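## Task

Using forceps T1, move white vial 4 from well F1 of vial rack R1 into well C7 of tube carrier TC, and violet vial 0 from R1 well E1 into TC well F3, each resting on the bottom of its well. Then place TC level within the locators of raised nest N2, with TC's A1 well at the N2 corner labelled A1. At the end T1 must be back in holder H1 with both tips in one slot and H1 upright and level on its base. Every other vial stays upright in its own well and R1 stays seated in its nest. Nothing may rely on the robot holding it; release everything and pull the grippers away.

## Robot and tools

ROBOT AND SCENE. Two simulated arms, left_arm and right_arm, each with a parallel gripper. The carrier TC sits between them; nest N2 is on the left_arm side. Well labels (row letters, column numbers, a triangle marking A1) are printed on the tops of R1 and TC. Vials are lifted by their caps using the forceps T1, which live in holder H1.

FRAMES. Reported poses use one world frame: origin on the table surface midway between the arms, +z up, +x outward across the table, left_arm toward +y. The arm names do not refer to image sides. Each gripper has its own axes: fingers extend along its +z, and they close and open along its y. The reported end_effector_position is the spot between the finger pads, under 1 cm behind the tips; orientation is end_effector_quat_wxyz. Reported positions can be somewhat wrong, more so when an arm reaches far.

THE 14-NUMBER ROW. Every motion argument is a single flat list of 14 numbers, each in [-1, 1]: for left_arm dx, dy, dz, rx, ry, rz, opening, then the same seven for right_arm. Always give all 14, even if one arm stays still. dx..rz are an offset, not a pose: a target relative to that gripper's pose in the most recent result that displayed it (before any such result in the scene, and for a second or later call inside one reply, relative to where the robot is when the call begins). They are expressed in the gripper's own axes. Scale: 1.0 equals 0.6 m of translation or 180 degrees; rx, ry, rz form one rotation vector. The opening is absolute, not an offset: +1 is fully open (0.087 m), -1 is shut. An all-zero offset is not a pause: it pulls the arm back to the reference pose. To keep an arm still, send the offset that returns it to where it should be in the first call of a reply, zeros after that, and the opening it should keep.

TOOLS.
execute_actions: actions is a list holding at most one item. Empty list: no command, just the current state. An action item has rows (1 to 15 rows of 14 numbers) and optional steps (up to 15, default 15; each step is 1/30 s). One row is applied per step and the final row repeats if steps exceed rows. Every row is measured from the same reference pose, not from the row before. A wait item has only steps (up to 300), counted from the previous result, so your reply time uses some of them. pictures (boolean) chooses whether camera images come back. A rejected call sends nothing.
move: target is one 14-number row as above; speed is the top path speed in m/s, 0.002 to 0.5 (default 0.25), rotation capped at twice that in rad/s. Each gripper travels a straight line to its target, both finishing together, over 0.5 to 10 s (cut off at 10 s). Openings are sent at the start. Paths ignore obstacles and the other arm; grippers lag, may drift off the line and overshoot speed near full extension. Faster contact and targets set deeper past contact mean harder hits. The result adds a move: line with the ending (done, off_target, moving, held, fault), which limits acted (paced = pose was clipped; held = a check blocked steps, after which the arm may lurch fast), and each gripper's distance from its target.
wait: seconds, 0 to 10; sends nothing new.
zoom_image: camera (cam_high, cam_left_wrist or cam_right_wrist) and region [x0, y0, x1, y1] in pixels of that 672x504 image, origin top-left, at most 504 by 504.
finished_scene: scene is the number of the current scene; ends and grades it, irreversible. Replying without any tool call also ends things.

MOTION LIMITS. Each step the commanded pose is clipped to 70 mm and 16 degrees from the measured pose; inverse kinematics then favours position over orientation. Joint friction can leave the gripper up to about 31 mm short, and tiny commands may not move it at all. After an action ends, an arm continues only to its last clipped pose, so check the result and send the remainder. Elbows stop just before straight. Joint ranges (rad), base to gripper: waist -2.618 to 3.054, shoulder 0 to 3.142, elbow 0 to 3.142, wrist pitch -1.571 to 1.571, wrist yaw -1.571 to 1.571, wrist roll -2.094 to 2.094.

RESULTS. The state line gives left_arm | right_arm poses. grip_measured is the finger opening on the command scale; the last entry of Joint positions is the opening in metres; each gripper may read up to about 1 mm off. A Hand target line shows where the controller is driving each gripper. HELD marks steps where part of your row was withheld; a pose unreachable line names an arm whose command the clearance check altered or blocked; FAULT lines report an arm stop; MOTOR HOT warns from 75 C. Camera calibration lines (K, distortion, T_world_to_cam) allow projecting world points into images; cam_high is fixed, wrist cameras follow their arms.

GRIPPING AND CARE. To hold something, command an opening about 0.02 below grip_measured; a smaller gap grips more gently. Pads push up to roughly 20 N, more in a fast close. Because offsets come from the measured pose, repeating a small offset into a rigid surface does not push harder, but into something that yields it keeps going. Parts may occasionally be tugged or nudged. Avoid dropping, slamming or shoving objects, knocking anything off the table, and letting the arms collide or press on each other. Holding loads heats motors: at 90 C the arm halts 10 s, at 100 C it goes limp and falls, so do not hold weight longer than needed.

Each tool is called after ">>>" as name(argument=value, ...) on one line, values as JSON.

## Session

>>> execute_actions(actions=[])

Scene clock: 0.00 s of 12600.00 s.
left_arm: end_effector_position=(+0.4540, +0.3891, +0.2624) grip_measured=+0.982 end_effector_quat_wxyz=(+0.647, -0.101, +0.690, -0.308) | right_arm: end_effector_position=(+0.5640, -0.3712, +0.3725) grip_measured=+1.000 end_effector_quat_wxyz=(-0.597, +0.673, -0.302, +0.314)
Joint positions: left_arm=[ 0.597  1.757  1.179  0.62   0.861 -0.621  0.087] | right_arm=[-0.409  1.801  1.674 -0.056 -1.053 -1.791  0.087]
Joint velocities: left_arm=[-0.017 -0.002  0.002 -0.037 -0.022  0.037 -0.   ] | right_arm=[ 0.002  0.007 -0.002  0.022 -0.022 -0.007  0.   ]
Motor temperatures (°C, as the motors report them): left_arm=[21 28 27 25 18 20] | right_arm=[21 28 28 31 18 18]
Hand target (left_arm): +0.454, +0.389, +0.262; +0.647, -0.101, +0.690, -0.308
Hand target (right_arm): +0.564, -0.371, +0.373; -0.597, +0.673, -0.302, +0.314
camera_calibration (this result's frames):
cam_left_wrist: T_world_to_cam=[[-0.249592, -0.786686, 0.56465, 0.269548], [-0.83636, -0.118763, -0.53516, 0.587134], [0.488063, -0.605822, -0.628311, 0.322345], [0, 0, 0, 1]] pos_world=[0.401007, 0.477063, 0.364544]
cam_right_wrist: T_world_to_cam=[[0.0408163, 0.120639, 0.991857, -0.348211], [-0.210013, -0.969473, 0.126559, -0.268377], [0.976846, -0.213468, -0.0142345, -0.481978], [0, 0, 0, 1]] pos_world=[0.428669, -0.321064, 0.37248]

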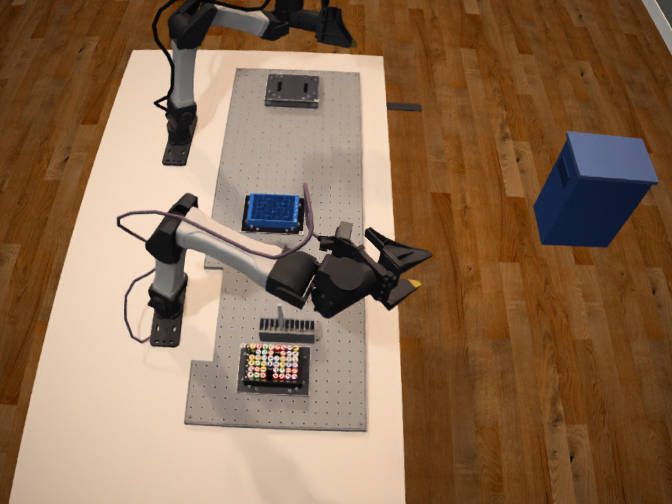

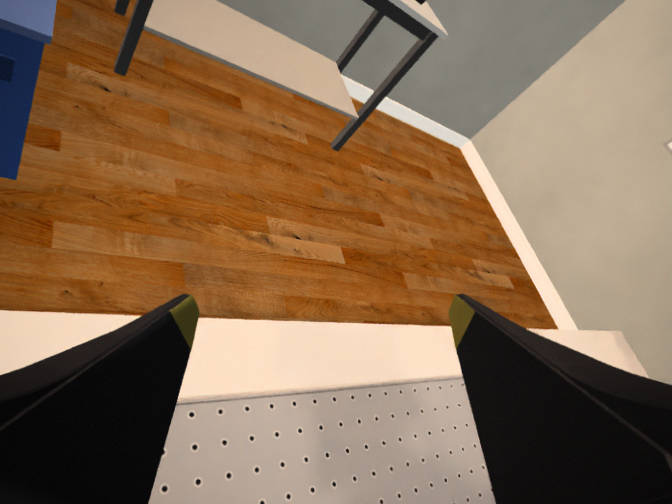

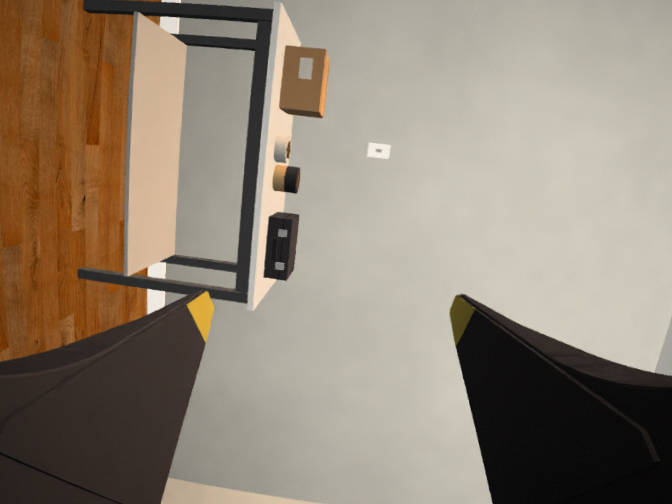

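>>> move(target=[0.38,-0.227,-0.063,-0.427,0.294,-0.187,1,-0.195,0.325,-0.543,-0.269,0.202,0.454,-0.6], speed=0.2)

Scene clock: 25.73 s of 12600.00 s.
left_arm: end_effector_position=(+0.3492, +0.1741, +0.1516) grip_measured=+0.982 end_effector_quat_wxyz=(+0.013, -0.491, +0.871, -0.009) | right_arm: end_effector_position=(+0.2421, -0.5051, +0.2044) grip_measured=-0.600 end_effector_quat_wxyz=(+0.260, -0.360, +0.895, +0.024)
Joint positions: left_arm=[-0.091  2.089  2.084 -1.534 -0.001 -1.151  0.087] | right_arm=[-0.971  1.612  1.664 -1.541 -0.523 -1.7    0.017]
Joint velocities: left_arm=[-0.017 -0.002 -0.012  0.051 -0.007 -0.022 -0.001] | right_arm=[ 0.002  0.012 -0.012  0.007  0.037  0.051 -0.002]
Motor temperatures (°C, as the motors report them): left_arm=[21 33 30 29 18 20] | right_arm=[21 34 31 33 18 18]
Hand target (left_arm): +0.348, +0.169, +0.150; +0.004, -0.489, +0.872, -0.006
Hand target (right_arm): +0.232, -0.501, +0.201; +0.250, -0.350, +0.902, +0.033
Off the commanded pose (left_arm): 0.006 m, 2 deg.
Off the commanded pose (right_arm): 0.014 m, 9 deg.
joint sent to its limit (left arm) — the command would take joint 4 (wrist pitch) past its lower limit, so that joint was sent only as far as its limit.
joint sent to its limit (right arm) — the command would take joint 4 (wrist pitch) past its lower limit, so that joint was sent only as far as its limit.
After step 90, 17.80 s passed at rest.
move: off_target (right_arm)
camera_calibration (this result's frames):
cam_left_wrist: T_world_to_cam=[[0.860075, -0.509776, 0.0200061, -0.216348], [-0.33843, -0.540764, 0.770091, 0.11646], [-0.381755, -0.669106, -0.637621, 0.489801], [0, 0, 0, 1]] pos_world=[0.412473, 0.280417, 0.226951]
cam_right_wrist: T_world_to_cam=[[0.670158, -0.730008, 0.134075, -0.558896], [-0.718792, -0.593303, 0.362394, -0.179524], [-0.185004, -0.339233, -0.922331, 0.204878], [0, 0, 0, 1]] pos_world=[0.283411, -0.44501, 0.328958]

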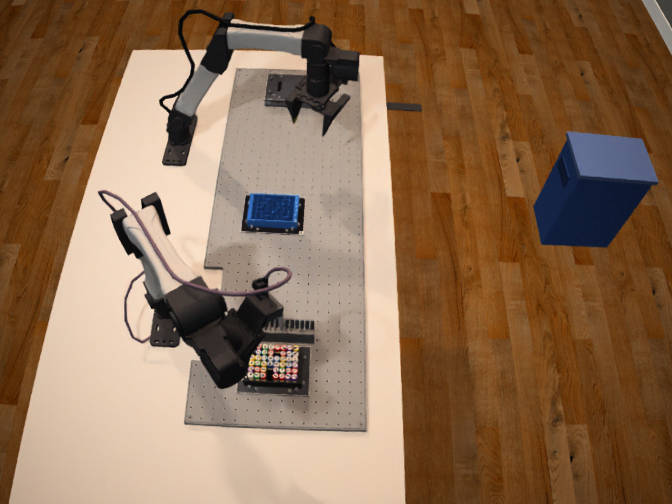

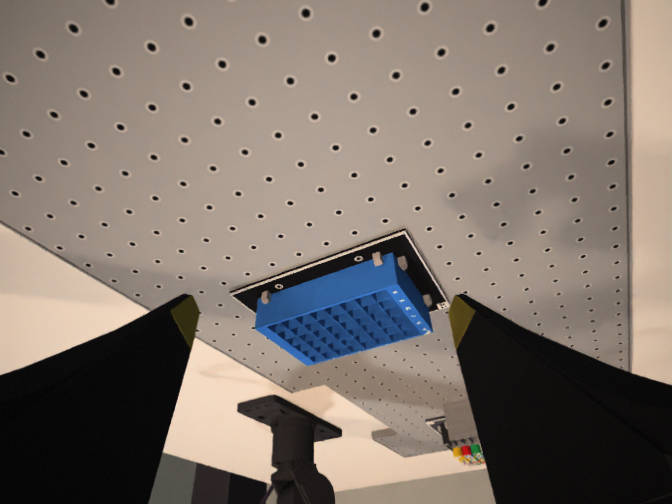

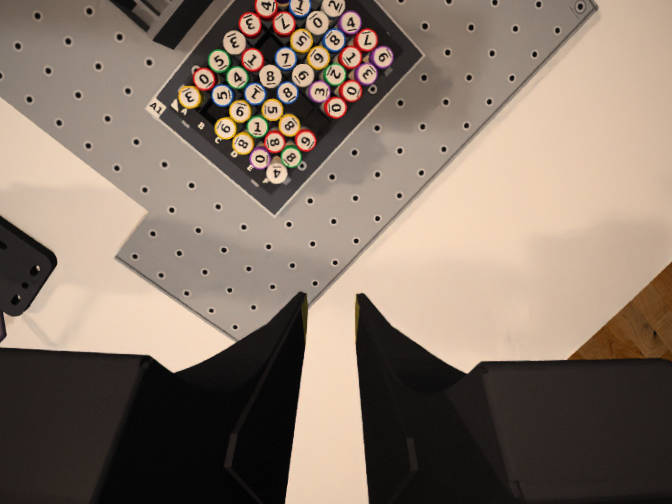

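>>> execute_actions(actions=[])

Scene clock: 59.23 s of 12600.00 s.
left_arm: end_effector_position=(+0.3489, +0.1741, +0.1516) grip_measured=+0.982 end_effector_quat_wxyz=(+0.012, -0.491, +0.871, -0.008) | right_arm: end_effector_position=(+0.2419, -0.5053, +0.2043) grip_measured=-0.600 end_effector_quat_wxyz=(+0.260, -0.360, +0.896, +0.024)
Joint positions: left_arm=[-0.091  2.089  2.084 -1.536 -0.001 -1.153  0.087] | right_arm=[-0.971  1.612  1.664 -1.541 -0.522 -1.699  0.017]
Joint velocities: left_arm=[ 0.012 -0.002  0.007 -0.051  0.066 -0.037 -0.001] | right_arm=[-0.002  0.012 -0.007 -0.066 -0.007  0.037  0.   ]
Motor temperatures (°C, as the motors report them): left_arm=[21 36 31 25 18 20] | right_arm=[21 35 30 29 18 18]
Hand target (left_arm): +0.348, +0.169, +0.150; +0.004, -0.489, +0.872, -0.006
Hand target (right_arm): +0.232, -0.501, +0.201; +0.250, -0.350, +0.902, +0.033
Off the commanded pose (left_arm): 0.006 m, 2 deg.
Off the commanded pose (right_arm): 0.013 m, 9 deg.
Steps of this call (steps 1 to 90: nothing new was sent; then 30.50 s passed at rest). Readings (end_effector_position):
1: left_arm (+0.3492, +0.1741, +0.1516) | right_arm (+0.2421, -0.5052, +0.2044)
2: left_arm (+0.3491, +0.1741, +0.1516) | right_arm (+0.2421, -0.5052, +0.2044)
4: left_arm (+0.3490, +0.1741, +0.1516) | right_arm (+0.2420, -0.5052, +0.2044)
8: left_arm (+0.3489, +0.1741, +0.1516) | right_arm (+0.2419, -0.5052, +0.2043)
90: the state above
camera_calibration (this result's frames):
cam_left_wrist: T_world_to_cam=[[0.861074, -0.508137, 0.018631, -0.216504], [-0.336228, -0.54151, 0.770531, 0.11564], [-0.381447, -0.669749, -0.63713, 0.489628], [0, 0, 0, 1]] pos_world=[0.412074, 0.280534, 0.226886]
cam_right_wrist: T_world_to_cam=[[0.669775, -0.730462, 0.133515, -0.558849], [-0.718742, -0.592546, 0.36373, -0.179643], [-0.186577, -0.33958, -0.921886, 0.204827], [0, 0, 0, 1]] pos_world=[0.283402, -0.445109, 0.328784]

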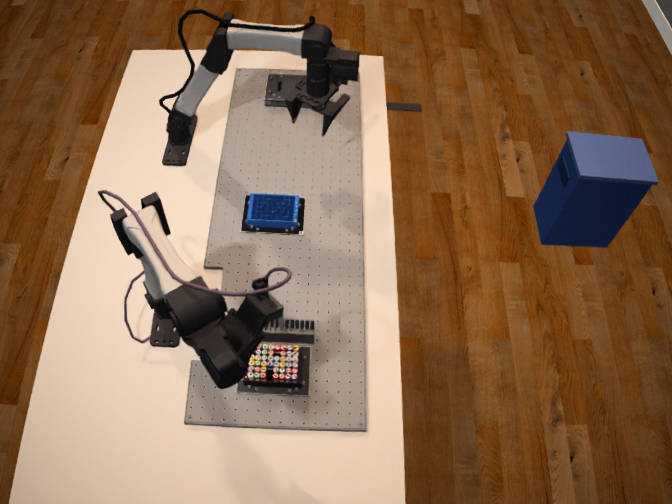

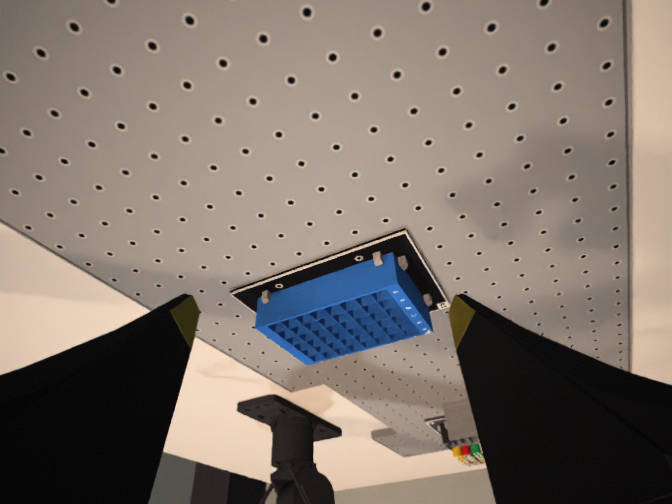

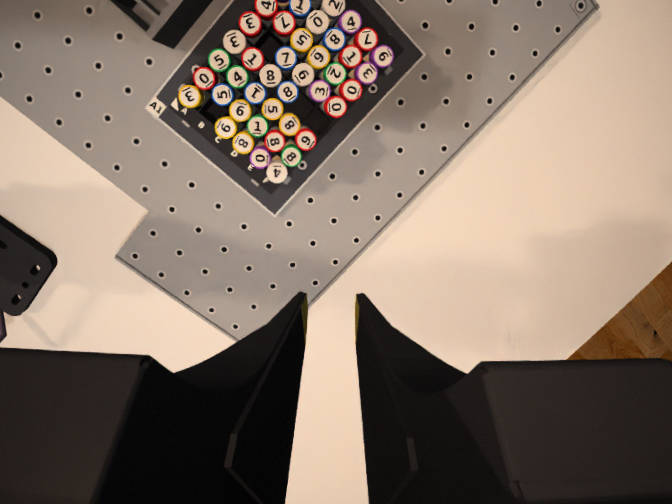

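>>> move(target=[0,0,0,0,0,0,1,0.077,0.055,0.148,-0.053,0,0,-0.6], speed=0.1)

Scene clock: 71.40 s of 12600.00 s.
left_arm: end_effector_position=(+0.3489, +0.1741, +0.1516) grip_measured=+0.982 end_effector_quat_wxyz=(+0.012, -0.491, +0.871, -0.008) | right_arm: end_effector_position=(+0.2302, -0.4927, +0.1093) grip_measured=-0.600 end_effector_quat_wxyz=(+0.237, -0.371, +0.893, +0.090)
Joint positions: left_arm=[-0.091  2.089  2.084 -1.536 -0.001 -1.153  0.087] | right_arm=[-0.971  1.652  1.332 -1.331 -0.506 -1.765  0.017]
Joint velocities: left_arm=[-0.007  0.012 -0.002  0.037 -0.037 -0.081 -0.   ] | right_arm=[-0.007 -0.022 -0.002 -0.081 -0.022 -0.066 -0.   ]
Motor temperatures (°C, as the motors report them): left_arm=[21 37 32 25 18 20] | right_arm=[21 35 30 29 18 18]
Hand target (left_arm): +0.349, +0.174, +0.152; +0.012, -0.491, +0.871, -0.008
Hand target (right_arm): +0.230, -0.490, +0.100; +0.228, -0.380, +0.891, +0.098
Off the commanded pose (left_arm): 0.000 m, 0 deg.
Off the commanded pose (right_arm): 0.009 m, 2 deg.
After step 90, 7.63 s passed at rest.
move: done
camera_calibration (this result's frames):
cam_left_wrist: T_world_to_cam=[[0.861074, -0.508137, 0.018631, -0.216504], [-0.336228, -0.54151, 0.770531, 0.11564], [-0.381447, -0.669749, -0.63713, 0.489628], [0, 0, 0, 1]] pos_world=[0.412074, 0.280534, 0.226886]
cam_right_wrist: T_world_to_cam=[[0.716643, -0.697434, 0.00293498, -0.509402], [-0.650852, -0.667254, 0.362166, -0.198236], [-0.250629, -0.261454, -0.932109, 0.173655], [0, 0, 0, 1]] pos_world=[0.27956, -0.442145, 0.235155]

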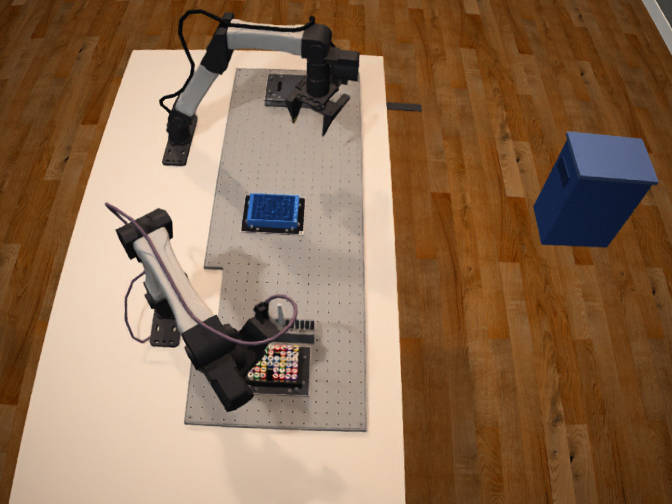

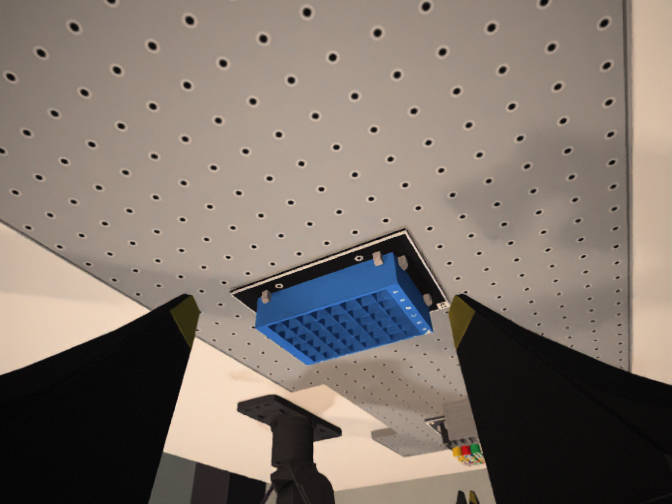

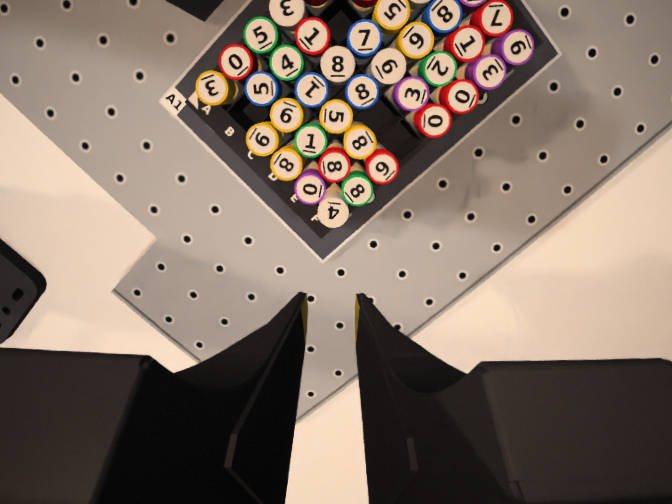

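>>> move(target=[0,0,0,0,0,0,1,0.022,0,0.072,0,0,0,-0.6], speed=0.03)

Scene clock: 81.83 s of 12600.00 s.
left_arm: end_effector_position=(+0.3489, +0.1741, +0.1516) grip_measured=+0.982 end_effector_quat_wxyz=(+0.012, -0.491, +0.871, -0.008) | right_arm: end_effector_position=(+0.2367, -0.4920, +0.0756) grip_measured=-0.600 end_effector_quat_wxyz=(+0.239, -0.372, +0.893, +0.077)
Joint positions: left_arm=[-0.091  2.089  2.084 -1.536 -0.001 -1.153  0.087] | right_arm=[-0.95   1.652  1.198 -1.156 -0.506 -1.736  0.017]
Joint velocities: left_arm=[-0.012  0.017 -0.002 -0.037  0.022 -0.007  0.001] | right_arm=[ 0.002 -0.002 -0.002  0.037  0.007  0.007  0.   ]
Motor temperatures (°C, as the motors report them): left_arm=[21 38 31 25 18 20] | right_arm=[22 35 30 28 18 18]
Hand target (left_arm): +0.349, +0.174, +0.152; +0.012, -0.491, +0.871, -0.008
Hand target (right_arm): +0.237, -0.486, +0.066; +0.237, -0.371, +0.893, +0.091
Off the commanded pose (left_arm): 0.000 m, 0 deg.
Off the commanded pose (right_arm): 0.012 m, 2 deg.
After step 90, 5.53 s passed at rest.
move: off_target (right_arm)
camera_calibration (this result's frames):
cam_left_wrist: T_world_to_cam=[[0.861074, -0.508137, 0.018631, -0.216504], [-0.336228, -0.54151, 0.770531, 0.11564], [-0.381447, -0.669749, -0.63713, 0.489628], [0, 0, 0, 1]] pos_world=[0.412074, 0.280534, 0.226886]
cam_right_wrist: T_world_to_cam=[[0.7131, -0.700414, 0.030157, -0.516164], [-0.659473, -0.655579, 0.367848, -0.174042], [-0.237875, -0.2822, -0.929397, 0.130671], [0, 0, 0, 1]] pos_world=[0.284384, -0.438752, 0.201032]

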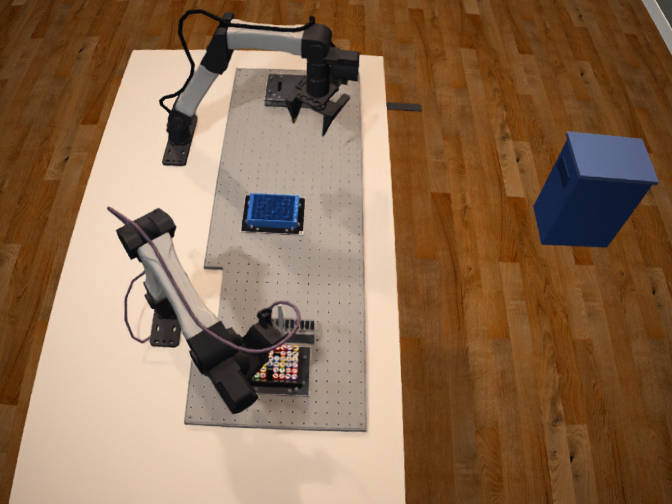

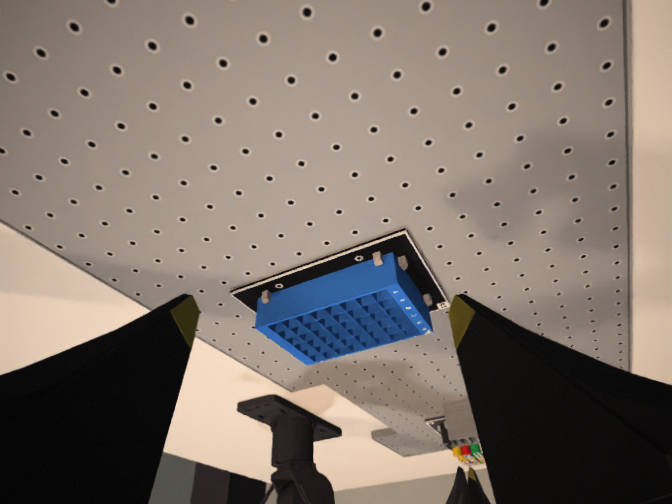

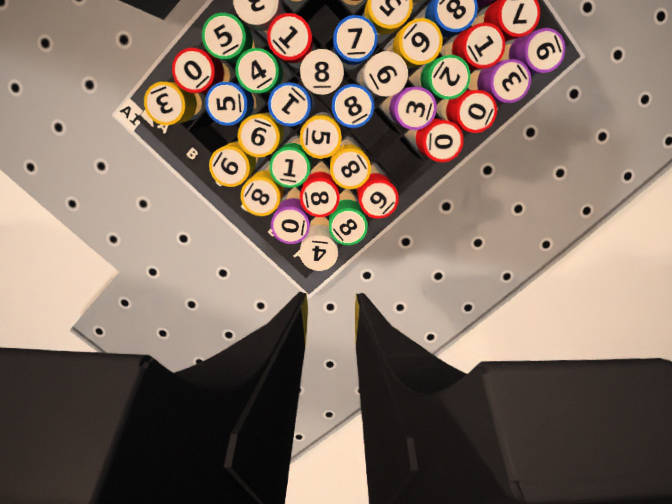

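>>> move(target=[0,0,0,0,0,0,1,-0.008,0.016,0.02,-0.008,0,0,-0.6], speed=0.02)

Scene clock: 89.17 s of 12600.00 s.
left_arm: end_effector_position=(+0.3489, +0.1741, +0.1516) grip_measured=+0.982 end_effector_quat_wxyz=(+0.012, -0.491, +0.871, -0.008) | right_arm: end_effector_position=(+0.2372, -0.4829, +0.0698) grip_measured=-0.600 end_effector_quat_wxyz=(+0.236, -0.373, +0.893, +0.088)
Joint positions: left_arm=[-0.091  2.089  2.084 -1.536 -0.001 -1.153  0.087] | right_arm=[-0.929  1.652  1.174 -1.148 -0.506 -1.721  0.017]
Joint velocities: left_arm=[-0.007  0.002  0.007 -0.051 -0.007 -0.051 -0.   ] | right_arm=[-0.007  0.007  0.022  0.066 -0.007  0.051  0.001]
Motor temperatures (°C, as the motors report them): left_arm=[21 39 31 25 18 20] | right_arm=[22 34 30 28 19 18]
Hand target (left_arm): +0.349, +0.174, +0.152; +0.012, -0.491, +0.871, -0.008
Hand target (right_arm): +0.237, -0.478, +0.067; +0.235, -0.375, +0.892, +0.088
Off the commanded pose (left_arm): 0.000 m, 0 deg.
Off the commanded pose (right_arm): 0.005 m, 0 deg.
After step 90, 3.30 s passed at rest.
move: done
camera_calibration (this result's frames):
cam_left_wrist: T_world_to_cam=[[0.861074, -0.508137, 0.018631, -0.216504], [-0.336228, -0.54151, 0.770531, 0.11564], [-0.381447, -0.669749, -0.63713, 0.489628], [0, 0, 0, 1]] pos_world=[0.412074, 0.280534, 0.226886]
cam_right_wrist: T_world_to_cam=[[0.718709, -0.695277, 0.00691892, -0.507183], [-0.649067, -0.667307, 0.365259, -0.173579], [-0.249339, -0.267006, -0.93088, 0.138073], [0, 0, 0, 1]] pos_world=[0.286279, -0.431597, 0.19544]

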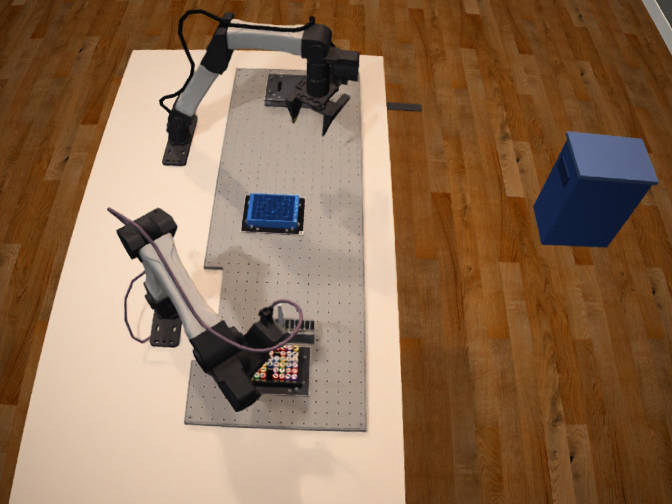

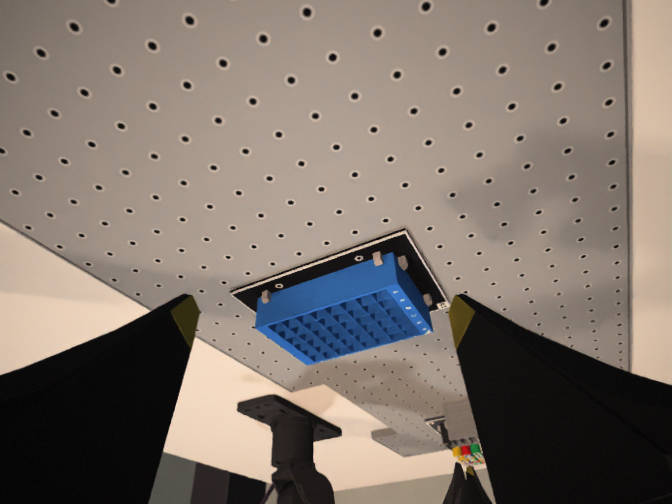

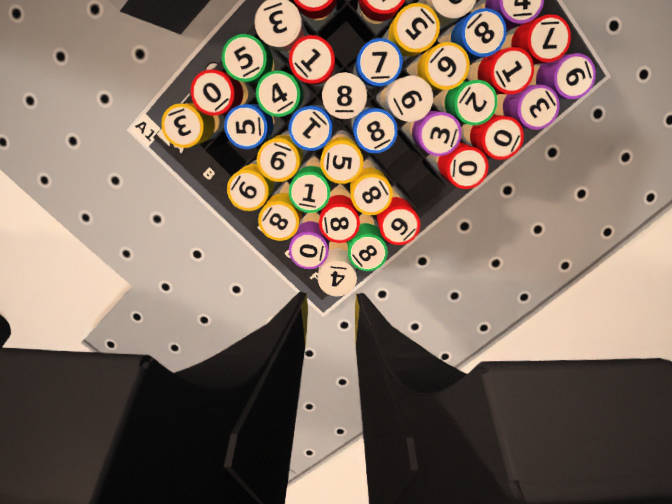

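>>> move(target=[0,0,0,0,0,0,1,-0.021,-0.008,0.010,0,0,0,-0.6], speed=0.015)

Scene clock: 97.77 s of 12600.00 s.
left_arm: end_effector_position=(+0.3489, +0.1741, +0.1516) grip_measured=+0.982 end_effector_quat_wxyz=(+0.012, -0.491, +0.871, -0.008) | right_arm: end_effector_position=(+0.2440, -0.4746, +0.0697) grip_measured=-0.600 end_effector_quat_wxyz=(+0.233, -0.369, +0.895, +0.095)
Joint positions: left_arm=[-0.091  2.089  2.084 -1.536 -0.001 -1.153  0.087] | right_arm=[-0.891  1.652  1.174 -1.141 -0.506 -1.672  0.017]
Joint velocities: left_arm=[ 0.002  0.007  0.002  0.007 -0.051  0.095  0.001] | right_arm=[-0.007 -0.007 -0.012 -0.037 -0.007  0.037  0.   ]
Motor temperatures (°C, as the motors report them): left_arm=[21 40 31 25 18 20] | right_arm=[22 35 30 28 19 18]
Hand target (left_arm): +0.349, +0.174, +0.152; +0.012, -0.491, +0.871, -0.008
Hand target (right_arm): +0.250, -0.476, +0.071; +0.236, -0.373, +0.893, +0.089
Off the commanded pose (left_arm): 0.000 m, 0 deg.
Off the commanded pose (right_arm): 0.007 m, 1 deg.
After step 90, 4.40 s passed at rest.
move: done
camera_calibration (this result's frames):
cam_left_wrist: T_world_to_cam=[[0.861074, -0.508137, 0.018631, -0.216504], [-0.336228, -0.54151, 0.770531, 0.11564], [-0.381447, -0.669749, -0.63713, 0.489628], [0, 0, 0, 1]] pos_world=[0.412074, 0.280534, 0.226886]
cam_right_wrist: T_world_to_cam=[[0.71582, -0.698213, -0.0100353, -0.505832], [-0.647355, -0.668931, 0.365327, -0.164765], [-0.261788, -0.255012, -0.930825, 0.150656], [0, 0, 0, 1]] pos_world=[0.294864, -0.424976, 0.195351]

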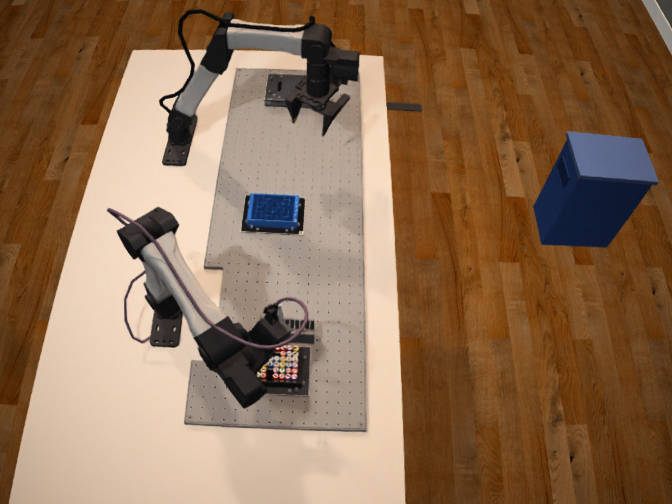

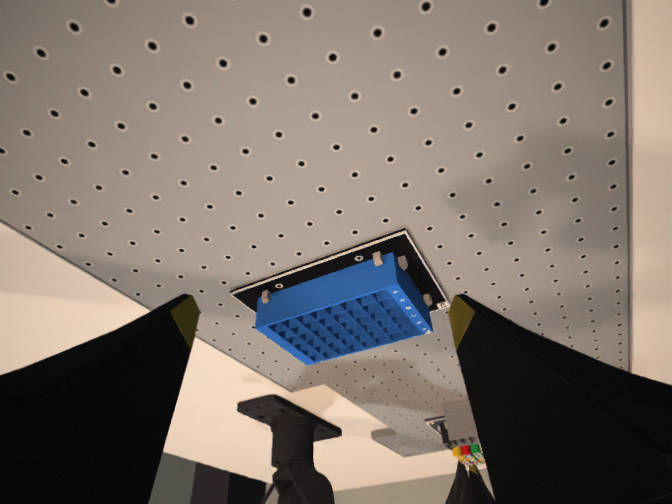

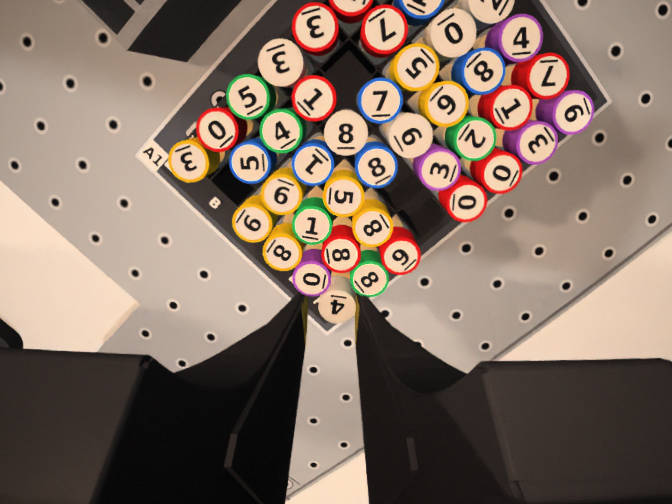

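>>> move(target=[0,0,0,0,0,0,1,-0.004,-0.014,-0.003,0,0,0,-0.78], speed=0.015)

>>> move(target=[0,0,0,0,0,0,1,-0.024,0,-0.044,0,0,0,-0.78], speed=0.02)

Scene clock: 107.17 s of 12600.00 s.
left_arm: end_effector_position=(+0.3489, +0.1741, +0.1516) grip_measured=+0.982 end_effector_quat_wxyz=(+0.012, -0.491, +0.871, -0.008) | right_arm: end_effector_position=(+0.2457, -0.4767, +0.0707) grip_measured=-0.740 end_effector_quat_wxyz=(+0.232, -0.367, +0.896, +0.097)
Joint positions: left_arm=[-0.091  2.089  2.084 -1.536 -0.001 -1.153  0.087] | right_arm=[-0.891  1.664  1.191 -1.148 -0.506 -1.668  0.011]
Joint velocities: left_arm=[-0.012 -0.007 -0.012 -0.022 -0.007  0.007 -0.   ] | right_arm=[-0.002  0.002  0.017 -0.037  0.051  0.007 -0.   ]
Motor temperatures (°C, as the motors report them): left_arm=[21 40 31 25 18 20] | right_arm=[22 35 31 27 19 18]
Hand target (left_arm): +0.349, +0.174, +0.152; +0.012, -0.491, +0.871, -0.008
Hand target (right_arm): +0.251, -0.479, +0.072; +0.233, -0.369, +0.895, +0.095
Off the commanded pose (left_arm): 0.000 m, 0 deg.
Off the commanded pose (right_arm): 0.006 m, 0 deg.
After step 90, 5.57 s passed at rest.
move: done
camera_calibration (this result's frames):
cam_left_wrist: T_world_to_cam=[[0.861074, -0.508137, 0.018631, -0.216504], [-0.336228, -0.54151, 0.770531, 0.11564], [-0.381447, -0.669749, -0.63713, 0.489628], [0, 0, 0, 1]] pos_world=[0.412074, 0.280534, 0.226886]
cam_right_wrist: T_world_to_cam=[[0.713224, -0.700797, -0.0139751, -0.508777], [-0.648833, -0.66762, 0.365102, -0.164395], [-0.265193, -0.251332, -0.930862, 0.154069], [0, 0, 0, 1]] pos_world=[0.297066, -0.42758, 0.196328]

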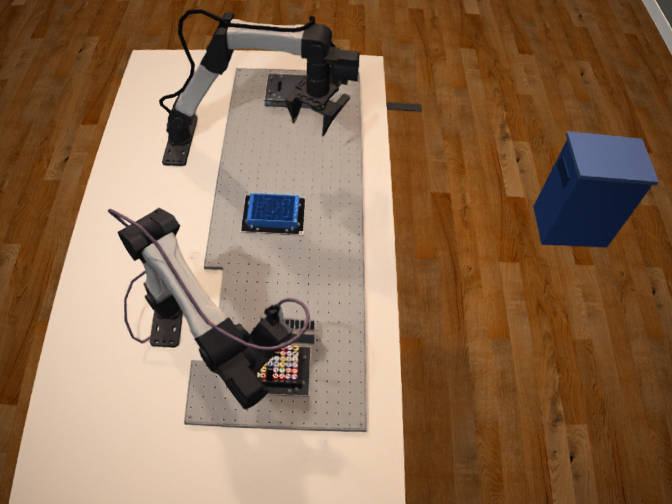

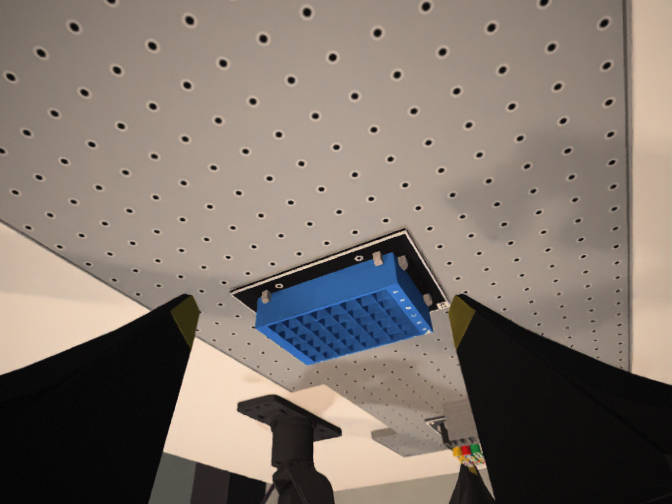

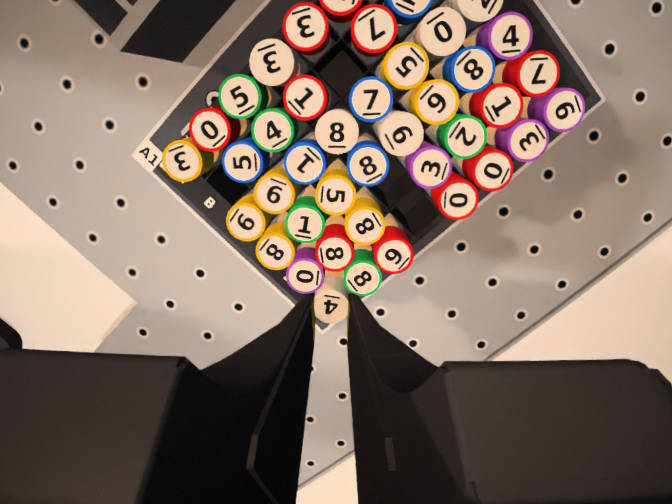

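Scene clock: 109.03 s of 12600.00 s.
left_arm: end_effector_position=(+0.3489, +0.1741, +0.1516) grip_measured=+0.982 end_effector_quat_wxyz=(+0.012, -0.491, +0.871, -0.008) | right_arm: end_effector_position=(+0.2448, -0.4755, +0.0927) grip_measured=-0.740 end_effector_quat_wxyz=(+0.230, -0.365, +0.896, +0.103)
Joint positions: left_arm=[-0.091  2.089  2.084 -1.536 -0.001 -1.153  0.087] | right_arm=[-0.891  1.656  1.271 -1.25  -0.506 -1.668  0.011]
Joint velocities: left_arm=[-0.007 -0.012  0.002  0.007  0.022  0.022  0.   ] | right_arm=[-0.017 -0.007 -0.002 -0.037  0.007  0.007 -0.001]
Motor temperatures (°C, as the motors report them): left_arm=[21 40 31 25 18 20] | right_arm=[22 35 31 27 19 18]
Hand target (left_arm): +0.349, +0.174, +0.152; +0.012, -0.491, +0.871, -0.008
Hand target (right_arm): +0.246, -0.477, +0.101; +0.232, -0.367, +0.896, +0.097
Off the commanded pose (left_arm): 0.000 m, 0 deg.
Off the commanded pose (right_arm): 0.008 m, 1 deg.
move: done
camera_calibration (this result's frames):
cam_left_wrist: T_world_to_cam=[[0.861074, -0.508137, 0.018631, -0.216504], [-0.336228, -0.54151, 0.770531, 0.11564], [-0.381447, -0.669749, -0.63713, 0.489628], [0, 0, 0, 1]] pos_world=[0.412074, 0.280534, 0.226886]
cam_right_wrist: T_world_to_cam=[[0.713028, -0.700561, -0.0283952, -0.505541], [-0.645454, -0.67168, 0.363642, -0.174929], [-0.273826, -0.240959, -0.931106, 0.181704], [0, 0, 0, 1]] pos_world=[0.297312, -0.427875, 0.218442]

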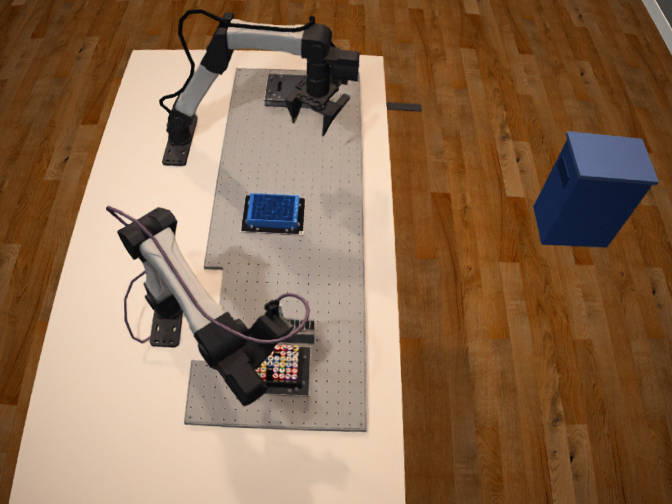

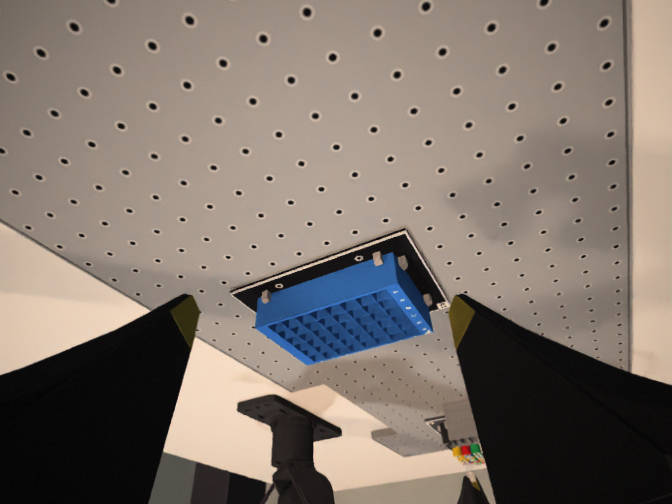

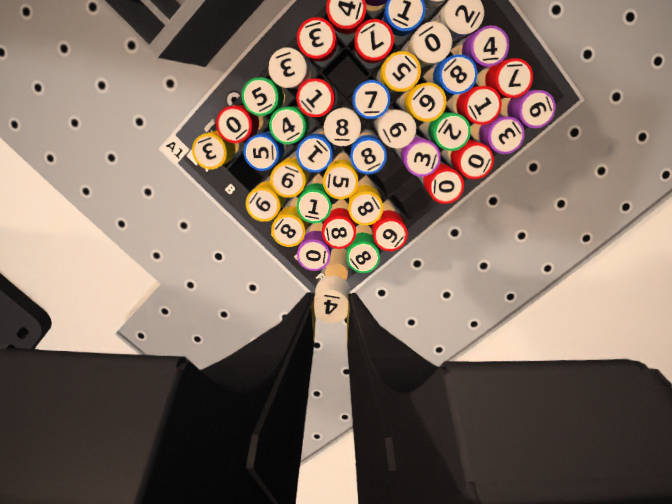

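>>> move(target=[0,0,0,0,0,0,1,-0.07,0,-0.125,0,0,0,-0.78], speed=0.05)

>>> move(target=[0,0,0,0,0,0,1,-0.447,0.562,0.26,0,0,0,-0.78], speed=0.12)

Scene clock: 120.83 s of 12600.00 s.
left_arm: end_effector_position=(+0.3489, +0.1741, +0.1516) grip_measured=+0.982 end_effector_quat_wxyz=(+0.012, -0.491, +0.871, -0.008) | right_arm: end_effector_position=(+0.2470, -0.4783, +0.1699) grip_measured=-0.740 end_effector_quat_wxyz=(+0.232, -0.362, +0.898, +0.096)
Joint positions: left_arm=[-0.091  2.089  2.084 -1.536 -0.001 -1.153  0.087] | right_arm=[-0.891  1.656  1.579 -1.539 -0.506 -1.655  0.011]
Joint velocities: left_arm=[-0.007  0.002 -0.017 -0.081  0.022  0.051 -0.001] | right_arm=[-0.012  0.012  0.012 -0.037 -0.037 -0.022  0.   ]
Motor temperatures (°C, as the motors report them): left_arm=[21 41 30 25 18 20] | right_arm=[21 35 32 27 19 18]
Hand target (left_arm): +0.349, +0.174, +0.152; +0.012, -0.491, +0.871, -0.008
Hand target (right_arm): +0.247, -0.476, +0.178; +0.233, -0.363, +0.898, +0.090
Off the commanded pose (left_arm): 0.000 m, 0 deg.
Off the commanded pose (right_arm): 0.009 m, 1 deg.
joint sent to its limit (right arm) — the command would take joint 4 (wrist pitch) past its lower limit, so that joint was sent only as far as its limit.
After step 90, 6.80 s passed at rest.
move: done
camera_calibration (this result's frames):
cam_left_wrist: T_world_to_cam=[[0.861074, -0.508137, 0.018631, -0.216504], [-0.336228, -0.54151, 0.770531, 0.11564], [-0.381447, -0.669749, -0.63713, 0.489628], [0, 0, 0, 1]] pos_world=[0.412074, 0.280534, 0.226886]
cam_right_wrist: T_world_to_cam=[[0.705216, -0.708818, -0.0157301, -0.510994], [-0.655806, -0.660583, 0.365444, -0.195831], [-0.269424, -0.247401, -0.930701, 0.249261], [0, 0, 0, 1]] pos_world=[0.299091, -0.429897, 0.295515]

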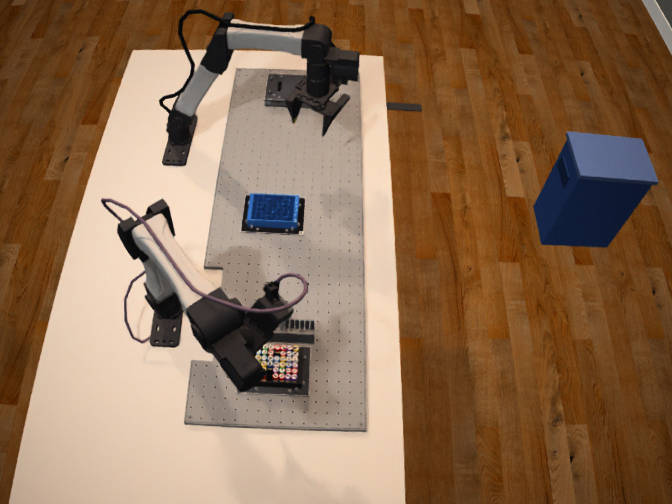

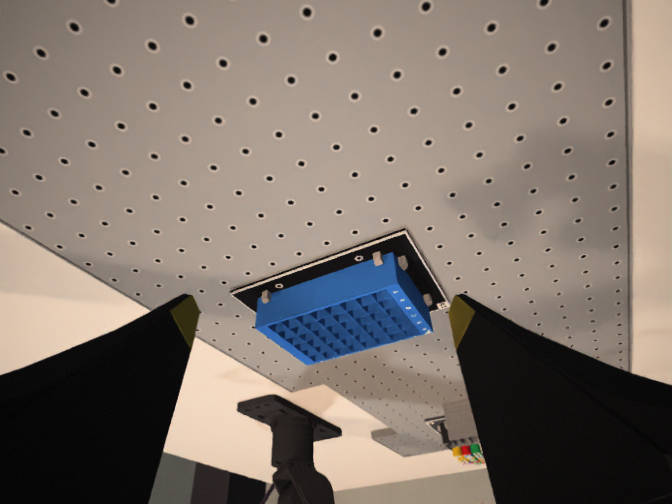

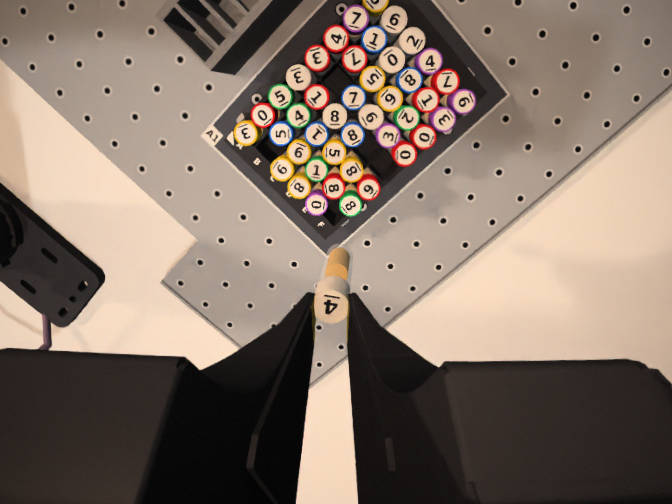

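Scene clock: 125.10 s of 12600.00 s.
left_arm: end_effector_position=(+0.3489, +0.1741, +0.1516) grip_measured=+0.982 end_effector_quat_wxyz=(+0.012, -0.491, +0.871, -0.008) | right_arm: end_effector_position=(+0.2248, -0.0235, +0.1641) grip_measured=-0.740 end_effector_quat_wxyz=(+0.222, -0.363, +0.898, +0.110)
Joint positions: left_arm=[-0.091  2.089  2.084 -1.536 -0.001 -1.153  0.087] | right_arm=[ 0.928  1.489  1.353 -0.937  0.047  0.162  0.011]
Joint velocities: left_arm=[-0.007 -0.002 -0.002  0.007 -0.139  0.022 -0.   ] | right_arm=[ 0.007 -0.017 -0.002  0.022 -0.007  0.007  0.001]
Motor temperatures (°C, as the motors report them): left_arm=[21 41 30 24 18 20] | right_arm=[21 35 32 27 19 18]
Hand target (left_arm): +0.349, +0.174, +0.152; +0.012, -0.491, +0.871, -0.008
Hand target (right_arm): +0.228, -0.018, +0.167; +0.230, -0.361, +0.897, +0.110
Off the commanded pose (left_arm): 0.000 m, 0 deg.
Off the commanded pose (right_arm): 0.012 m, 2 deg.
move: off_target (right_arm)
camera_calibration (this result's frames):
cam_left_wrist: T_world_to_cam=[[0.861074, -0.508137, 0.018631, -0.216504], [-0.336228, -0.54151, 0.770531, 0.11564], [-0.381447, -0.669749, -0.63713, 0.489628], [0, 0, 0, 1]] pos_world=[0.412074, 0.280534, 0.226886]
cam_right_wrist: T_world_to_cam=[[0.711124, -0.701433, -0.0479018, -0.169001], [-0.638794, -0.673072, 0.372715, 0.08684], [-0.293676, -0.234447, -0.926709, 0.355502], [0, 0, 0, 1]] pos_world=[0.280056, 0.0232532, 0.288985]

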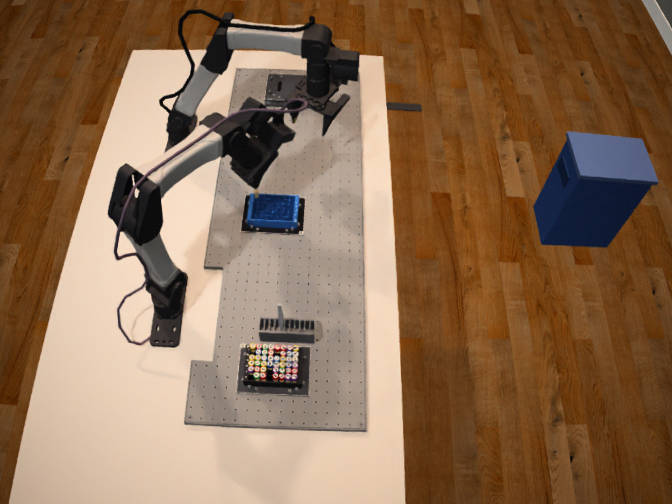

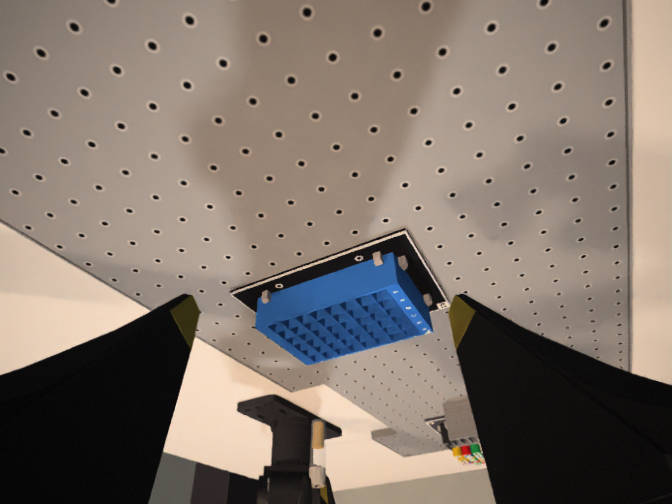

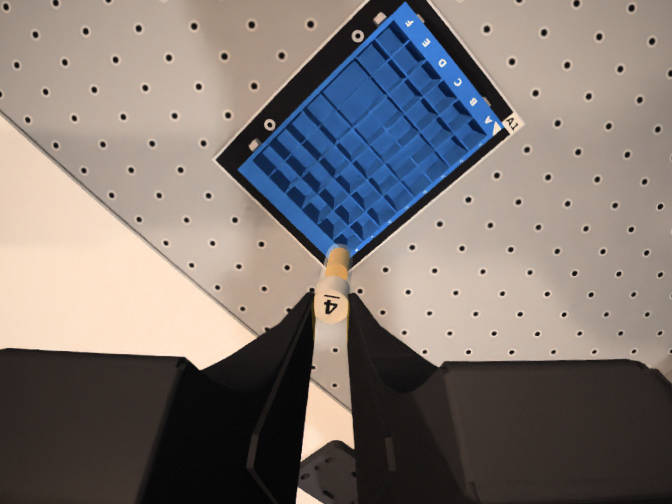

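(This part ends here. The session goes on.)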